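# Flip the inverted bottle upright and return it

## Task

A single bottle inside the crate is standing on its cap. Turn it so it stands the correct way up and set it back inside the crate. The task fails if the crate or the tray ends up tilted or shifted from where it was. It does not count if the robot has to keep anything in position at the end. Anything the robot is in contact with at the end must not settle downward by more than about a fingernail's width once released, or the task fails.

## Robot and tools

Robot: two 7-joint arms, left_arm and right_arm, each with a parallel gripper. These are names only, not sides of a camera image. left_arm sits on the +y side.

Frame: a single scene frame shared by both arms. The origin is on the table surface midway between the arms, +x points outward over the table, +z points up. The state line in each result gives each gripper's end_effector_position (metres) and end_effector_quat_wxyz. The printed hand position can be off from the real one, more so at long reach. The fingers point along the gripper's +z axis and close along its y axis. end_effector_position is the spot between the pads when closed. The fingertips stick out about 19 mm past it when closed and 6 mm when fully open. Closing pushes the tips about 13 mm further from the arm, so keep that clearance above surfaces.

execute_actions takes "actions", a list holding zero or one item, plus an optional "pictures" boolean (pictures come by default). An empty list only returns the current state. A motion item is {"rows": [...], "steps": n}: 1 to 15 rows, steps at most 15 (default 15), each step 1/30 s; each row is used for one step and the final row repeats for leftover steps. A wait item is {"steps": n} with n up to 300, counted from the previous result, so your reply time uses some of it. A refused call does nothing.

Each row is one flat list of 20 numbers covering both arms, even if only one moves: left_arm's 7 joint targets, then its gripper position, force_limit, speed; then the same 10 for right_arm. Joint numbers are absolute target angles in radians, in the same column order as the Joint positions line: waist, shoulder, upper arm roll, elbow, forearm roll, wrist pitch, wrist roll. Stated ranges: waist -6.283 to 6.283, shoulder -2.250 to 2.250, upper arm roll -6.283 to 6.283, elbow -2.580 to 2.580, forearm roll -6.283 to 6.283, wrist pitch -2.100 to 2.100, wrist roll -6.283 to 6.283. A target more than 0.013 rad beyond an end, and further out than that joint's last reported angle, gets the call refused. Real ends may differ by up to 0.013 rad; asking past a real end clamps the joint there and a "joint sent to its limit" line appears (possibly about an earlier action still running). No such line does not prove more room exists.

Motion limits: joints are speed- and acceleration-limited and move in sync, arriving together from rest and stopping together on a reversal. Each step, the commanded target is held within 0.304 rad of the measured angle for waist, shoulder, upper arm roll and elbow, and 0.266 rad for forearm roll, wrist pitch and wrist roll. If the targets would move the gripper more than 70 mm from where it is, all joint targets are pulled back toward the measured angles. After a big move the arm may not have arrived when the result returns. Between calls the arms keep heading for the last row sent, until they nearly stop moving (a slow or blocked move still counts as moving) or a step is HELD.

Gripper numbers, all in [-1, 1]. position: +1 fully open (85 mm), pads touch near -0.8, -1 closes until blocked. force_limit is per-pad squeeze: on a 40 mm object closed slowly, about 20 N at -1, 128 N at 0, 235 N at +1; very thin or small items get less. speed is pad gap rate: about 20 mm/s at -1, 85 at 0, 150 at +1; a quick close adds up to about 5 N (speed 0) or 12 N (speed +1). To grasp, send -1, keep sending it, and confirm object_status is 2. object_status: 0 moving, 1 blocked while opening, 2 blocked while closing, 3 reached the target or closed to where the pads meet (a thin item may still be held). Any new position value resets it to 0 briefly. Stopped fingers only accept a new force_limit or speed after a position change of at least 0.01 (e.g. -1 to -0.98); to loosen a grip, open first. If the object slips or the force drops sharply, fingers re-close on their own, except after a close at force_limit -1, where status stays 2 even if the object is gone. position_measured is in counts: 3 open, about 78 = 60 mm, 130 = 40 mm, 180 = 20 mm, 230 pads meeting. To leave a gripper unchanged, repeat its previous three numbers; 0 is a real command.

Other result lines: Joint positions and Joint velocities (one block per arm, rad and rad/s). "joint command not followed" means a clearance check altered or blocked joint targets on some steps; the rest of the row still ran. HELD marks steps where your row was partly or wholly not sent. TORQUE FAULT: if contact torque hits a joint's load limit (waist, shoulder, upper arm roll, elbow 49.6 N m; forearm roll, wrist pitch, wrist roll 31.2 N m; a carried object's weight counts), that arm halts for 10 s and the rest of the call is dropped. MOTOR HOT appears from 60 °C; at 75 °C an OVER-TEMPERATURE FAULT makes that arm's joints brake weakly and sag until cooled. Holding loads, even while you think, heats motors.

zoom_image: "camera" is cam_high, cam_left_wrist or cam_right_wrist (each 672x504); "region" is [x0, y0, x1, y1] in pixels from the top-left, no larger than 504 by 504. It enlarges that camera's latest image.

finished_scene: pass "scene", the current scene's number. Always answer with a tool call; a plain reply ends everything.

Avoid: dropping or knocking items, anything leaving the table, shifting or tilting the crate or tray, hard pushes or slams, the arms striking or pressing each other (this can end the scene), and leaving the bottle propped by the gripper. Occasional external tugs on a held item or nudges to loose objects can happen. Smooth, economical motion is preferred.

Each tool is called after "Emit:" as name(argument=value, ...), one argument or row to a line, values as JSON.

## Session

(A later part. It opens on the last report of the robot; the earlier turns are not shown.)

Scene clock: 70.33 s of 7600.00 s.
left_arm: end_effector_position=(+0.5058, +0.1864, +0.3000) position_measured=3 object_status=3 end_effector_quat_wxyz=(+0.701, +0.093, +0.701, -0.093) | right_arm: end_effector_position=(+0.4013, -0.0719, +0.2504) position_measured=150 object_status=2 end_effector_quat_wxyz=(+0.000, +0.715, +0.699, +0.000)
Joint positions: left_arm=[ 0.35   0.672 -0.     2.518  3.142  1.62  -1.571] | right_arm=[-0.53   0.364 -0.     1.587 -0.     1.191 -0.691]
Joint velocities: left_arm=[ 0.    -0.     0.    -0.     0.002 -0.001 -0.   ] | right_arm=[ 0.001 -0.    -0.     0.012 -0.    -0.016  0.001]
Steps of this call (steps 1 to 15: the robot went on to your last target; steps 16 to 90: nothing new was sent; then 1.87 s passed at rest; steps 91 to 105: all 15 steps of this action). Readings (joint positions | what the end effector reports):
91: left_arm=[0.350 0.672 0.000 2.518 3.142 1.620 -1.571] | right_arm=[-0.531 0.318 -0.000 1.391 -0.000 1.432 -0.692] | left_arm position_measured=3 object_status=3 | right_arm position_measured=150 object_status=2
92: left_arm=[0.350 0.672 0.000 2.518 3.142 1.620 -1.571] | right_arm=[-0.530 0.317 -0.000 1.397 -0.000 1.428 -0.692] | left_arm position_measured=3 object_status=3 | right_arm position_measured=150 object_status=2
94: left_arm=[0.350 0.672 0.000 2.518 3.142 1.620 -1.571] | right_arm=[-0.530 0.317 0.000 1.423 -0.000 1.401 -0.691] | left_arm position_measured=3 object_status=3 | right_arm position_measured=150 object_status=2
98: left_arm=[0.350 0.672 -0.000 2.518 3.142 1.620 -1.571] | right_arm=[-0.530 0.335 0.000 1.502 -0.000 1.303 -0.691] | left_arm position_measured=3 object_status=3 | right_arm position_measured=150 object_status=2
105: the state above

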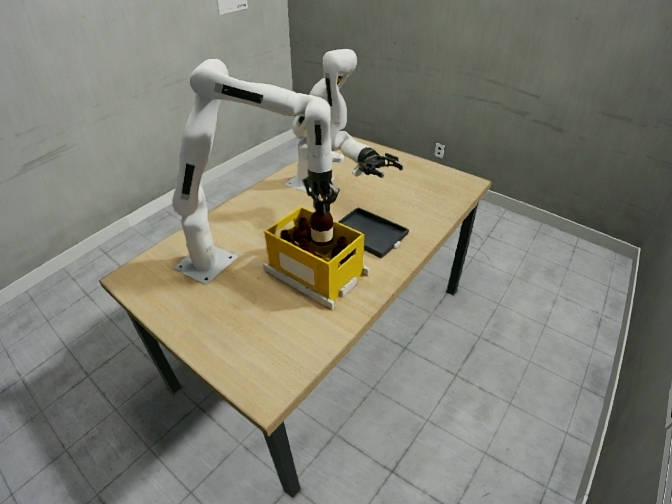

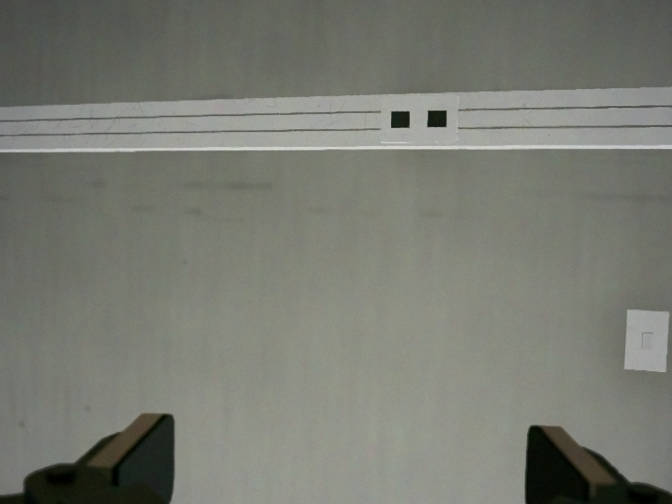

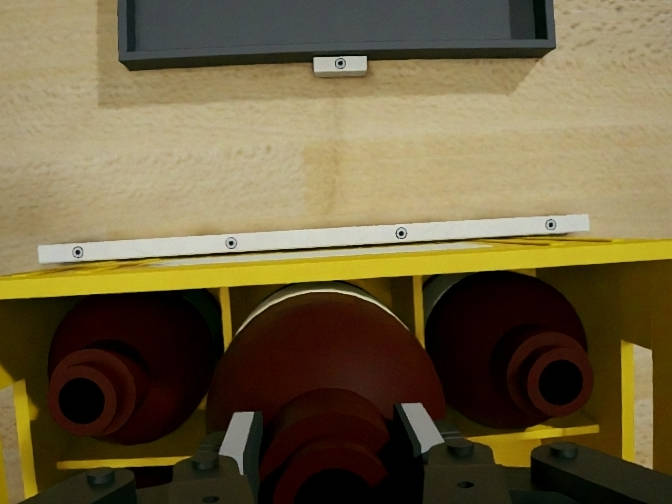

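Emit:
execute_actions(
  actions=[
    {"rows":[[0.35,0.6724,0,2.5185,3.1416,1.6201,-1.571,1,-0.2,0,-0.5302,0.3681,0,1.5978,0,1.1757,-0.6914,-1,-0.2,-0.5],[0.35,0.6724,0,2.5185,3.1416,1.6201,-1.571,1,-0.2,0,-0.5302,0.3747,0,1.612,0,1.1549,-0.6914,-1,-0.2,-0.5],[0.35,0.6724,0,2.5185,3.1416,1.6201,-1.571,1,-0.2,0,-0.5302,0.3826,0,1.6277,0,1.1313,-0.6914,-1,-0.2,-0.5],[0.35,0.6724,0,2.5185,3.1416,1.6201,-1.571,1,-0.2,0,-0.5302,0.391,0,1.643,0,1.1076,-0.6914,-1,-0.2,-0.5],[0.35,0.6724,0,2.5185,3.1416,1.6201,-1.571,1,-0.2,0,-0.5302,0.3996,0,1.6579,0,1.0841,-0.6914,-1,-0.2,-0.5],[0.35,0.6724,0,2.5185,3.1416,1.6201,-1.571,1,-0.2,0,-0.5302,0.4087,0,1.6722,0,1.0607,-0.6914,-1,-0.2,-0.5],[0.35,0.6724,0,2.5185,3.1416,1.6201,-1.571,1,-0.2,0,-0.5302,0.4183,0,1.6861,0,1.0372,-0.6914,-1,-0.2,-0.5],[0.35,0.6724,0,2.5185,3.1416,1.6201,-1.571,1,-0.2,0,-0.5302,0.4282,0,1.6996,0,1.0138,-0.6914,-1,-0.2,-0.5],[0.35,0.6724,0,2.5185,3.1416,1.6201,-1.571,1,-0.2,0,-0.5302,0.4385,0,1.7126,0,0.9905,-0.6914,-1,-0.2,-0.5],[0.35,0.6724,0,2.5185,3.1416,1.6201,-1.571,1,-0.2,0,-0.5302,0.4479,0,1.7236,0,0.9701,-0.6914,-1,-0.2,-0.5],[0.35,0.6724,0,2.5185,3.1416,1.6201,-1.571,1,-0.2,0,-0.5302,0.4562,0,1.7327,0,0.9527,-0.6914,-1,-0.2,-0.5],[0.35,0.6724,0,2.5185,3.1416,1.6201,-1.571,1,-0.2,0,-0.5302,0.4632,0,1.7401,0,0.9383,-0.6914,-1,-0.2,-0.5],[0.35,0.6724,0,2.5185,3.1416,1.6201,-1.571,1,-0.2,0,-0.5302,0.4689,0,1.7459,0,0.9268,-0.6914,-1,-0.2,-0.5],[0.35,0.6724,0,2.5185,3.1416,1.6201,-1.571,1,-0.2,0,-0.5302,0.4733,0,1.7502,0,0.9181,-0.6914,-1,-0.2,-0.5],[0.35,0.6724,0,2.5185,3.1416,1.6201,-1.571,1,-0.2,0,-0.5302,0.4762,0,1.753,0,0.9124,-0.6914,-1,-0.2,-0.5]],"steps":15},
  ],
  pictures=false,
)

Emit:
execute_actions(
  actions=[
    {"rows":[[0.35,0.6724,0,2.5185,3.1416,1.6201,-1.571,1,-0.2,0,-0.5302,0.4777,0,1.7544,0,0.9095,-0.6914,-1,-0.2,-0.5],[0.35,0.6724,0,2.5185,3.1416,1.6201,-1.571,1,-0.2,0,-0.5302,0.4787,0,1.7553,0,0.9076,-0.6914,-1,-0.2,-0.5],[0.35,0.6724,0,2.5185,3.1416,1.6201,-1.571,1,-0.2,0,-0.5302,0.4797,0,1.7562,0,0.9057,-0.6914,-1,-0.2,-0.5],[0.35,0.6724,0,2.5185,3.1416,1.6201,-1.571,1,-0.2,0,-0.5302,0.4807,0,1.757,0,0.9039,-0.6914,-1,-0.2,-0.5],[0.35,0.6724,0,2.5185,3.1416,1.6201,-1.571,1,-0.2,0,-0.5302,0.4817,0,1.7579,0,0.902,-0.6914,-1,-0.2,-0.5],[0.35,0.6724,0,2.5185,3.1416,1.6201,-1.571,1,-0.2,0,-0.5302,0.4827,0,1.7588,0,0.9001,-0.6914,-1,-0.2,-0.5],[0.35,0.6724,0,2.5185,3.1416,1.6201,-1.571,1,-0.2,0,-0.5302,0.4837,0,1.7597,0,0.8982,-0.6914,-1,-0.2,-0.5],[0.35,0.6724,0,2.5185,3.1416,1.6201,-1.571,1,-0.2,0,-0.5302,0.4847,0,1.7606,0,0.8963,-0.6914,-1,-0.2,-0.5],[0.35,0.6724,0,2.5185,3.1416,1.6201,-1.571,1,-0.2,0,-0.5302,0.4857,0,1.7615,0,0.8944,-0.6914,-1,-0.2,-0.5],[0.35,0.6724,0,2.5185,3.1416,1.6201,-1.571,1,-0.2,0,-0.5302,0.4868,0,1.7625,0,0.8923,-0.6914,-1,-0.2,-0.5]],"steps":15},
  ],
)

Scene clock: 75.57 s of 7600.00 s.
left_arm: end_effector_position=(+0.5058, +0.1864, +0.3000) position_measured=3 object_status=3 end_effector_quat_wxyz=(+0.701, +0.093, +0.701, -0.093) | right_arm: end_effector_position=(+0.4012, -0.0720, +0.1600) position_measured=150 object_status=2 end_effector_quat_wxyz=(+0.000, +0.715, +0.699, +0.000)
Joint positions: left_arm=[ 0.35   0.672  0.     2.518  3.142  1.62  -1.571] | right_arm=[-0.53   0.469 -0.     1.746  0.     0.926 -0.691]
Joint velocities: left_arm=[-0.    -0.    -0.     0.     0.    -0.002  0.   ] | right_arm=[-0.     0.155  0.     0.171 -0.001 -0.335  0.001]
Steps of this call (steps 1 to 15: the robot went on to your last target; steps 16 to 90: nothing new was sent; then 1.73 s passed at rest; steps 91 to 105: all 15 steps of this action). Readings (joint positions | what the end effector reports):
91: left_arm=[0.350 0.672 0.000 2.518 3.142 1.620 -1.571] | right_arm=[-0.530 0.364 0.000 1.588 -0.000 1.189 -0.691] | left_arm position_measured=3 object_status=3 | right_arm position_measured=150 object_status=2
92: left_arm=[0.350 0.672 0.000 2.518 3.142 1.620 -1.571] | right_arm=[-0.530 0.366 0.000 1.593 -0.000 1.182 -0.691] | left_arm position_measured=3 object_status=3 | right_arm position_measured=150 object_status=2
94: left_arm=[0.350 0.672 -0.000 2.518 3.142 1.620 -1.571] | right_arm=[-0.530 0.376 0.000 1.614 0.000 1.152 -0.691] | left_arm position_measured=3 object_status=3 | right_arm position_measured=150 object_status=2
98: left_arm=[0.350 0.672 0.000 2.518 3.142 1.620 -1.571] | right_arm=[-0.530 0.408 0.000 1.668 0.000 1.066 -0.691] | left_arm position_measured=3 object_status=3 | right_arm position_measured=150 object_status=2
105: the state above

Scene clock: 76.07 s of 7600.00 s.
left_arm: end_effector_position=(+0.5058, +0.1864, +0.3000) position_measured=3 object_status=3 end_effector_quat_wxyz=(+0.701, +0.093, +0.701, -0.093) | right_arm: end_effector_position=(+0.4011, -0.0720, +0.1482) position_measured=150 object_status=2 end_effector_quat_wxyz=(+0.000, +0.715, +0.699, +0.000)
Joint positions: left_arm=[ 0.35   0.672  0.     2.518  3.142  1.62  -1.571] | right_arm=[-0.53   0.487 -0.     1.762 -0.     0.892 -0.691]
Joint velocities: left_arm=[ 0.    -0.     0.    -0.    -0.001  0.    -0.   ] | right_arm=[ 0.002  0.002 -0.001  0.     0.001  0.    -0.001]
Steps of this call (steps 1 to 15: all 15 steps of this action). Readings (joint positions | what the end effector reports):
1: left_arm=[0.350 0.672 0.000 2.518 3.142 1.620 -1.571] | right_arm=[-0.530 0.473 -0.000 1.751 0.000 0.917 -0.691] | left_arm position_measured=3 object_status=3 | right_arm position_measured=150 object_status=2
2: left_arm=[0.350 0.672 0.000 2.518 3.142 1.620 -1.571] | right_arm=[-0.530 0.476 -0.000 1.753 0.000 0.911 -0.691] | left_arm position_measured=3 object_status=3 | right_arm position_measured=150 object_status=2
4: left_arm=[0.350 0.672 0.000 2.518 3.142 1.620 -1.571] | right_arm=[-0.530 0.478 -0.000 1.756 -0.000 0.906 -0.691] | left_arm position_measured=3 object_status=3 | right_arm position_measured=150 object_status=2
8: left_arm=[0.350 0.672 0.000 2.518 3.142 1.620 -1.571] | right_arm=[-0.530 0.483 0.000 1.760 0.000 0.898 -0.691] | left_arm position_measured=3 object_status=3 | right_arm position_measured=150 object_status=2
15: the state above

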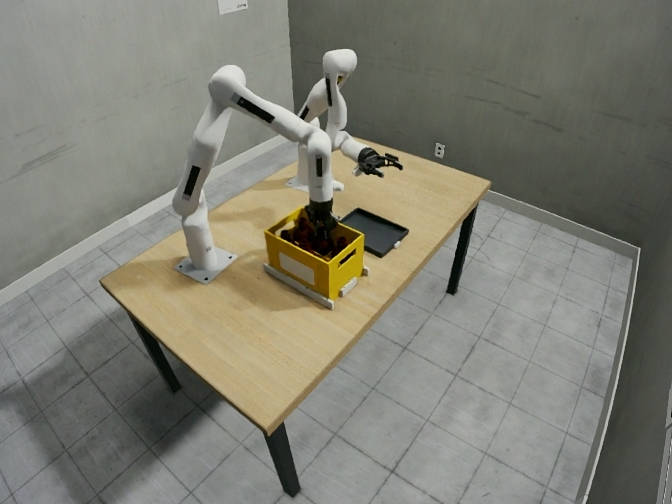

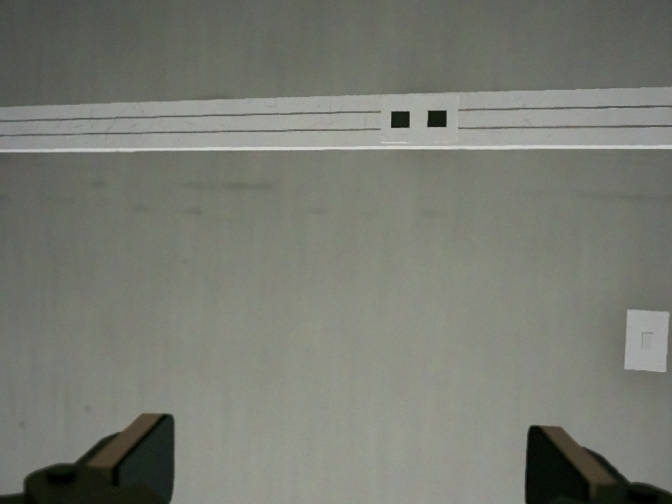

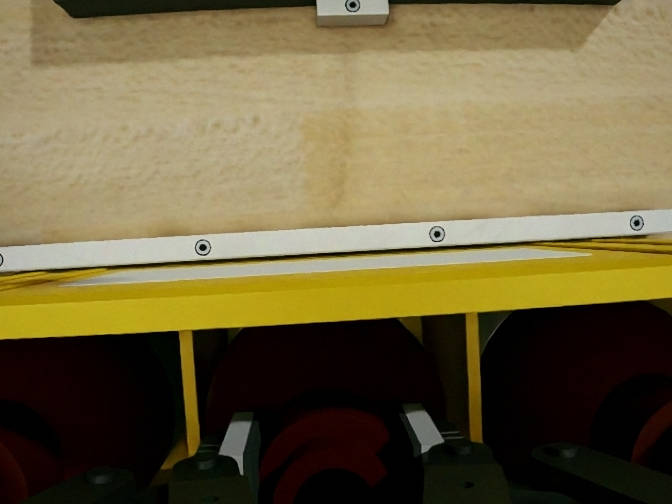

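No contact yet at 0.148; go 3 mm further slowly.

Emit:
execute_actions(
  actions=[
    {"rows":[[0.35,0.6724,0,2.5185,3.1416,1.6201,-1.571,1,-0.2,0,-0.5302,0.4878,0,1.7634,0,0.8904,-0.6914,-1,-0.2,-0.5],[0.35,0.6724,0,2.5185,3.1416,1.6201,-1.571,1,-0.2,0,-0.5302,0.4888,0,1.7643,0,0.8885,-0.6914,-1,-0.2,-0.5],[0.35,0.6724,0,2.5185,3.1416,1.6201,-1.571,1,-0.2,0,-0.5302,0.4898,0,1.7652,0,0.8866,-0.6914,-1,-0.2,-0.5],[0.35,0.6724,0,2.5185,3.1416,1.6201,-1.571,1,-0.2,0,-0.5302,0.4906,0,1.7659,0,0.8851,-0.6914,-1,-0.2,-0.5],[0.35,0.6724,0,2.5185,3.1416,1.6201,-1.571,1,-0.2,0,-0.5302,0.4913,0,1.7665,0,0.8838,-0.6914,-1,-0.2,-0.5]],"steps":11},
  ],
  pictures=false,
)

Scene clock: 77.43 s of 7600.00 s.
left_arm: end_effector_position=(+0.5058, +0.1864, +0.3000) position_measured=3 object_status=3 end_effector_quat_wxyz=(+0.701, +0.093, +0.701, -0.093) | right_arm: end_effector_position=(+0.4014, -0.0715, +0.1470) position_measured=150 object_status=2 end_effector_quat_wxyz=(-0.000, +0.715, +0.699, +0.002)
Joint positions: left_arm=[ 0.35   0.672  0.     2.518  3.142  1.62  -1.571] | right_arm=[-0.53   0.488 -0.     1.765 -0.     0.886 -0.691]
Joint velocities: left_arm=[ 0.     0.     0.    -0.     0.001  0.     0.   ] | right_arm=[-0.    -0.001 -0.002 -0.    -0.     0.    -0.001]
Steps of this call (steps 1 to 15: the robot went on to your last target; steps 16 to 30: nothing new was sent; steps 31 to 41: all 11 steps of this action). Readings (joint positions | what the end effector reports):
31: left_arm=[0.350 0.672 0.000 2.518 3.142 1.620 -1.571] | right_arm=[-0.530 0.487 0.000 1.763 -0.000 0.892 -0.691] | left_arm position_measured=3 object_status=3 | right_arm position_measured=150 object_status=2
32: left_arm=[0.350 0.672 0.000 2.518 3.142 1.620 -1.571] | right_arm=[-0.530 0.488 0.000 1.763 -0.000 0.890 -0.691] | left_arm position_measured=3 object_status=3 | right_arm position_measured=150 object_status=2
34: left_arm=[0.350 0.672 -0.000 2.518 3.142 1.620 -1.571] | right_arm=[-0.530 0.488 -0.000 1.764 -0.000 0.887 -0.691] | left_arm position_measured=3 object_status=3 | right_arm position_measured=150 object_status=2
38: left_arm=[0.350 0.672 0.000 2.518 3.142 1.620 -1.571] | right_arm=[-0.530 0.488 -0.000 1.765 -0.000 0.886 -0.691] | left_arm position_measured=3 object_status=3 | right_arm position_measured=150 object_status=2
41: the state above

Seated at 0.147. Relieve, open, lift.

Emit:
execute_actions(
  actions=[
    {"rows":[[0.35,0.6724,0,2.5185,3.1416,1.6201,-1.571,1,-0.2,0,-0.5302,0.4878,0,1.7634,0,0.8904,-0.6914,-1,-0.2,-0.5],[0.35,0.6724,0,2.5185,3.1416,1.6201,-1.571,1,-0.2,0,-0.5302,0.4878,0,1.7634,0,0.8904,-0.6914,0.1,-0.2,0],[0.35,0.6724,0,2.5185,3.1416,1.6201,-1.571,1,-0.2,0,-0.5302,0.4878,0,1.7634,0,0.8904,-0.6914,0.1,-0.2,0],[0.35,0.6724,0,2.5185,3.1416,1.6201,-1.571,1,-0.2,0,-0.5302,0.4878,0,1.7634,0,0.8904,-0.6914,0.1,-0.2,0],[0.35,0.6724,0,2.5185,3.1416,1.6201,-1.571,1,-0.2,0,-0.5302,0.4878,0,1.7634,0,0.8904,-0.6914,0.1,-0.2,0],[0.35,0.6724,0,2.5185,3.1416,1.6201,-1.571,1,-0.2,0,-0.5302,0.4878,0,1.7634,0,0.8904,-0.6914,0.1,-0.2,0],[0.35,0.6724,0,2.5185,3.1416,1.6201,-1.571,1,-0.2,0,-0.5302,0.4878,0,1.7634,0,0.8904,-0.6914,0.1,-0.2,0],[0.35,0.6724,0,2.5185,3.1416,1.6201,-1.571,1,-0.2,0,-0.5302,0.4807,0,1.757,0,0.9039,-0.6914,0.1,-0.2,0],[0.35,0.6724,0,2.5185,3.1416,1.6201,-1.571,1,-0.2,0,-0.5302,0.4689,0,1.7459,0,0.9268,-0.6914,0.1,-0.2,0],[0.35,0.6724,0,2.5185,3.1416,1.6201,-1.571,1,-0.2,0,-0.5302,0.4562,0,1.7327,0,0.9527,-0.6914,0.1,-0.2,0],[0.35,0.6724,0,2.5185,3.1416,1.6201,-1.571,1,-0.2,0,-0.5302,0.4435,0,1.718,0,0.9801,-0.6914,0.1,-0.2,0],[0.35,0.6724,0,2.5185,3.1416,1.6201,-1.571,1,-0.2,0,-0.5302,0.4282,0,1.6996,0,1.0138,-0.6914,0.1,-0.2,0],[0.35,0.6724,0,2.5185,3.1416,1.6201,-1.571,1,-0.2,0,-0.5302,0.4183,0,1.6861,0,1.0372,-0.6914,0.1,-0.2,0],[0.35,0.6724,0,2.5185,3.1416,1.6201,-1.571,1,-0.2,0,-0.5302,0.4041,0,1.6651,0,1.0724,-0.6914,0.1,-0.2,0],[0.35,0.6724,0,2.5185,3.1416,1.6201,-1.571,1,-0.2,0,-0.5302,0.3826,0,1.6277,0,1.1313,-0.6914,0.1,-0.2,0]],"steps":15},
  ],
  pictures=false,
)

Emit:
execute_actions(
  actions=[
    {"steps":8},
  ],
)

Emit:
zoom_image(
  camera="cam_high",
  region=[250, 180, 410, 310],
)

Scene clock: 80.97 s of 7600.00 s.
left_arm: end_effector_position=(+0.5058, +0.1864, +0.3000) position_measured=3 object_status=3 end_effector_quat_wxyz=(+0.701, +0.093, +0.701, -0.093) | right_arm: end_effector_position=(+0.4016, -0.0717, +0.1969) position_measured=117 object_status=0 end_effector_quat_wxyz=(+0.000, +0.715, +0.699, +0.001)
Joint positions: left_arm=[ 0.35   0.672 -0.     2.518  3.142  1.62  -1.571] | right_arm=[-0.53   0.42  -0.     1.687  0.     1.033 -0.691]
Joint velocities: left_arm=[ 0.    -0.     0.     0.    -0.002  0.     0.   ] | right_arm=[ 0.    -0.35   0.002 -0.529  0.     0.893 -0.001]
Steps of this call (steps 1 to 15: the robot went on to your last target; steps 16 to 90: nothing new was sent; then 0.03 s passed at rest; steps 91 to 105: all 15 steps of this action). Readings (joint positions | what the end effector reports):
91: left_arm=[0.350 0.672 -0.000 2.518 3.142 1.620 -1.571] | right_arm=[-0.530 0.487 -0.000 1.765 -0.000 0.887 -0.691] | left_arm position_measured=3 object_status=3 | right_arm position_measured=150 object_status=2
92: left_arm=[0.350 0.672 0.000 2.518 3.142 1.620 -1.571] | right_arm=[-0.530 0.486 -0.000 1.764 -0.000 0.889 -0.691] | left_arm position_measured=3 object_status=3 | right_arm position_measured=150 object_status=0
94: left_arm=[0.350 0.672 0.000 2.518 3.142 1.620 -1.571] | right_arm=[-0.530 0.487 -0.000 1.764 -0.000 0.890 -0.691] | left_arm position_measured=3 object_status=3 | right_arm position_measured=145 object_status=0
98: left_arm=[0.350 0.672 0.000 2.518 3.142 1.620 -1.571] | right_arm=[-0.530 0.486 -0.000 1.763 0.000 0.892 -0.691] | left_arm position_measured=3 object_status=3 | right_arm position_measured=121 object_status=0
105: the state above

Scene clock: 81.23 s of 7600.00 s.
left_arm: end_effector_position=(+0.5058, +0.1864, +0.3000) position_measured=3 object_status=3 end_effector_quat_wxyz=(+0.701, +0.093, +0.701, -0.093) | right_arm: end_effector_position=(+0.4010, -0.0722, +0.2295) position_measured=117 object_status=3 end_effector_quat_wxyz=(-0.000, +0.715, +0.699, -0.001)
Joint positions: left_arm=[ 0.35   0.672  0.     2.518  3.142  1.62  -1.571] | right_arm=[-0.53   0.384  0.     1.628 -0.     1.131 -0.691]
Joint velocities: left_arm=[-0.     0.     0.    -0.    -0.001 -0.    -0.   ] | right_arm=[-0.001 -0.012  0.    -0.004 -0.     0.001  0.001]
Steps of this call (steps 1 to 8: the robot went on to your last target). Readings (joint positions | what the end effector reports):
1: left_arm=[0.350 0.672 0.000 2.518 3.142 1.620 -1.571] | right_arm=[-0.530 0.408 -0.000 1.669 0.000 1.064 -0.691] | left_arm position_measured=3 object_status=3 | right_arm position_measured=117 object_status=0
2: left_arm=[0.350 0.672 -0.000 2.518 3.142 1.620 -1.571] | right_arm=[-0.530 0.398 0.000 1.652 -0.000 1.092 -0.691] | left_arm position_measured=3 object_status=3 | right_arm position_measured=117 object_status=0
4: left_arm=[0.350 0.672 0.000 2.518 3.142 1.620 -1.571] | right_arm=[-0.530 0.386 0.000 1.631 -0.000 1.125 -0.691] | left_arm position_measured=3 object_status=3 | right_arm position_measured=117 object_status=3
8: the state above

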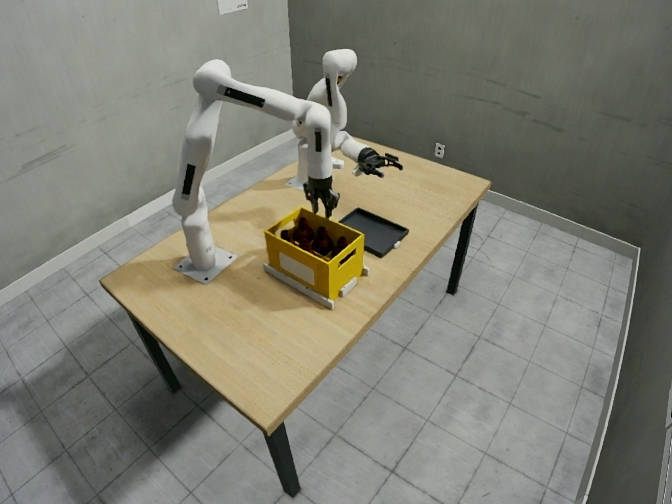

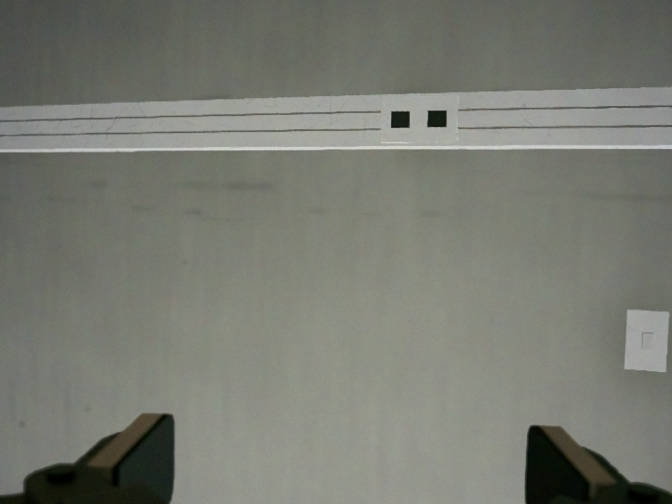

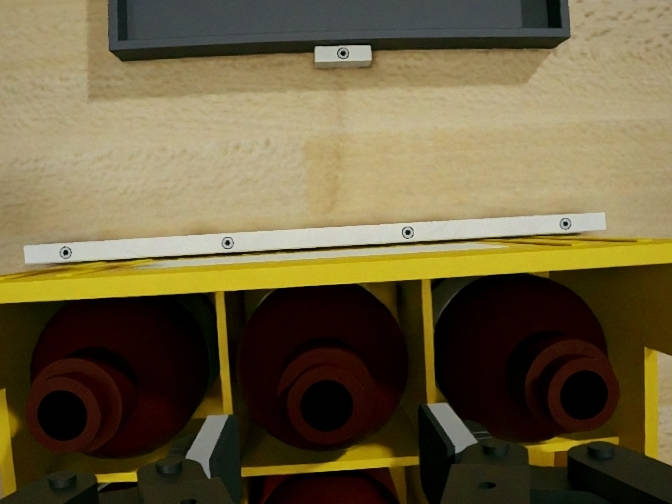

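Region (250, 180, 410, 310) of cam_high's 672x504 image, scaled by 3.150, with more detail than that image has; it fills the top 410 rows of this view, and the rest is white.

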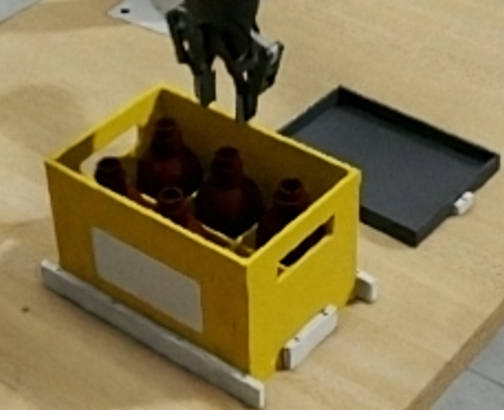

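Emit:
finished_scene(
  scene=2,
)

The scene is finished: the task was done.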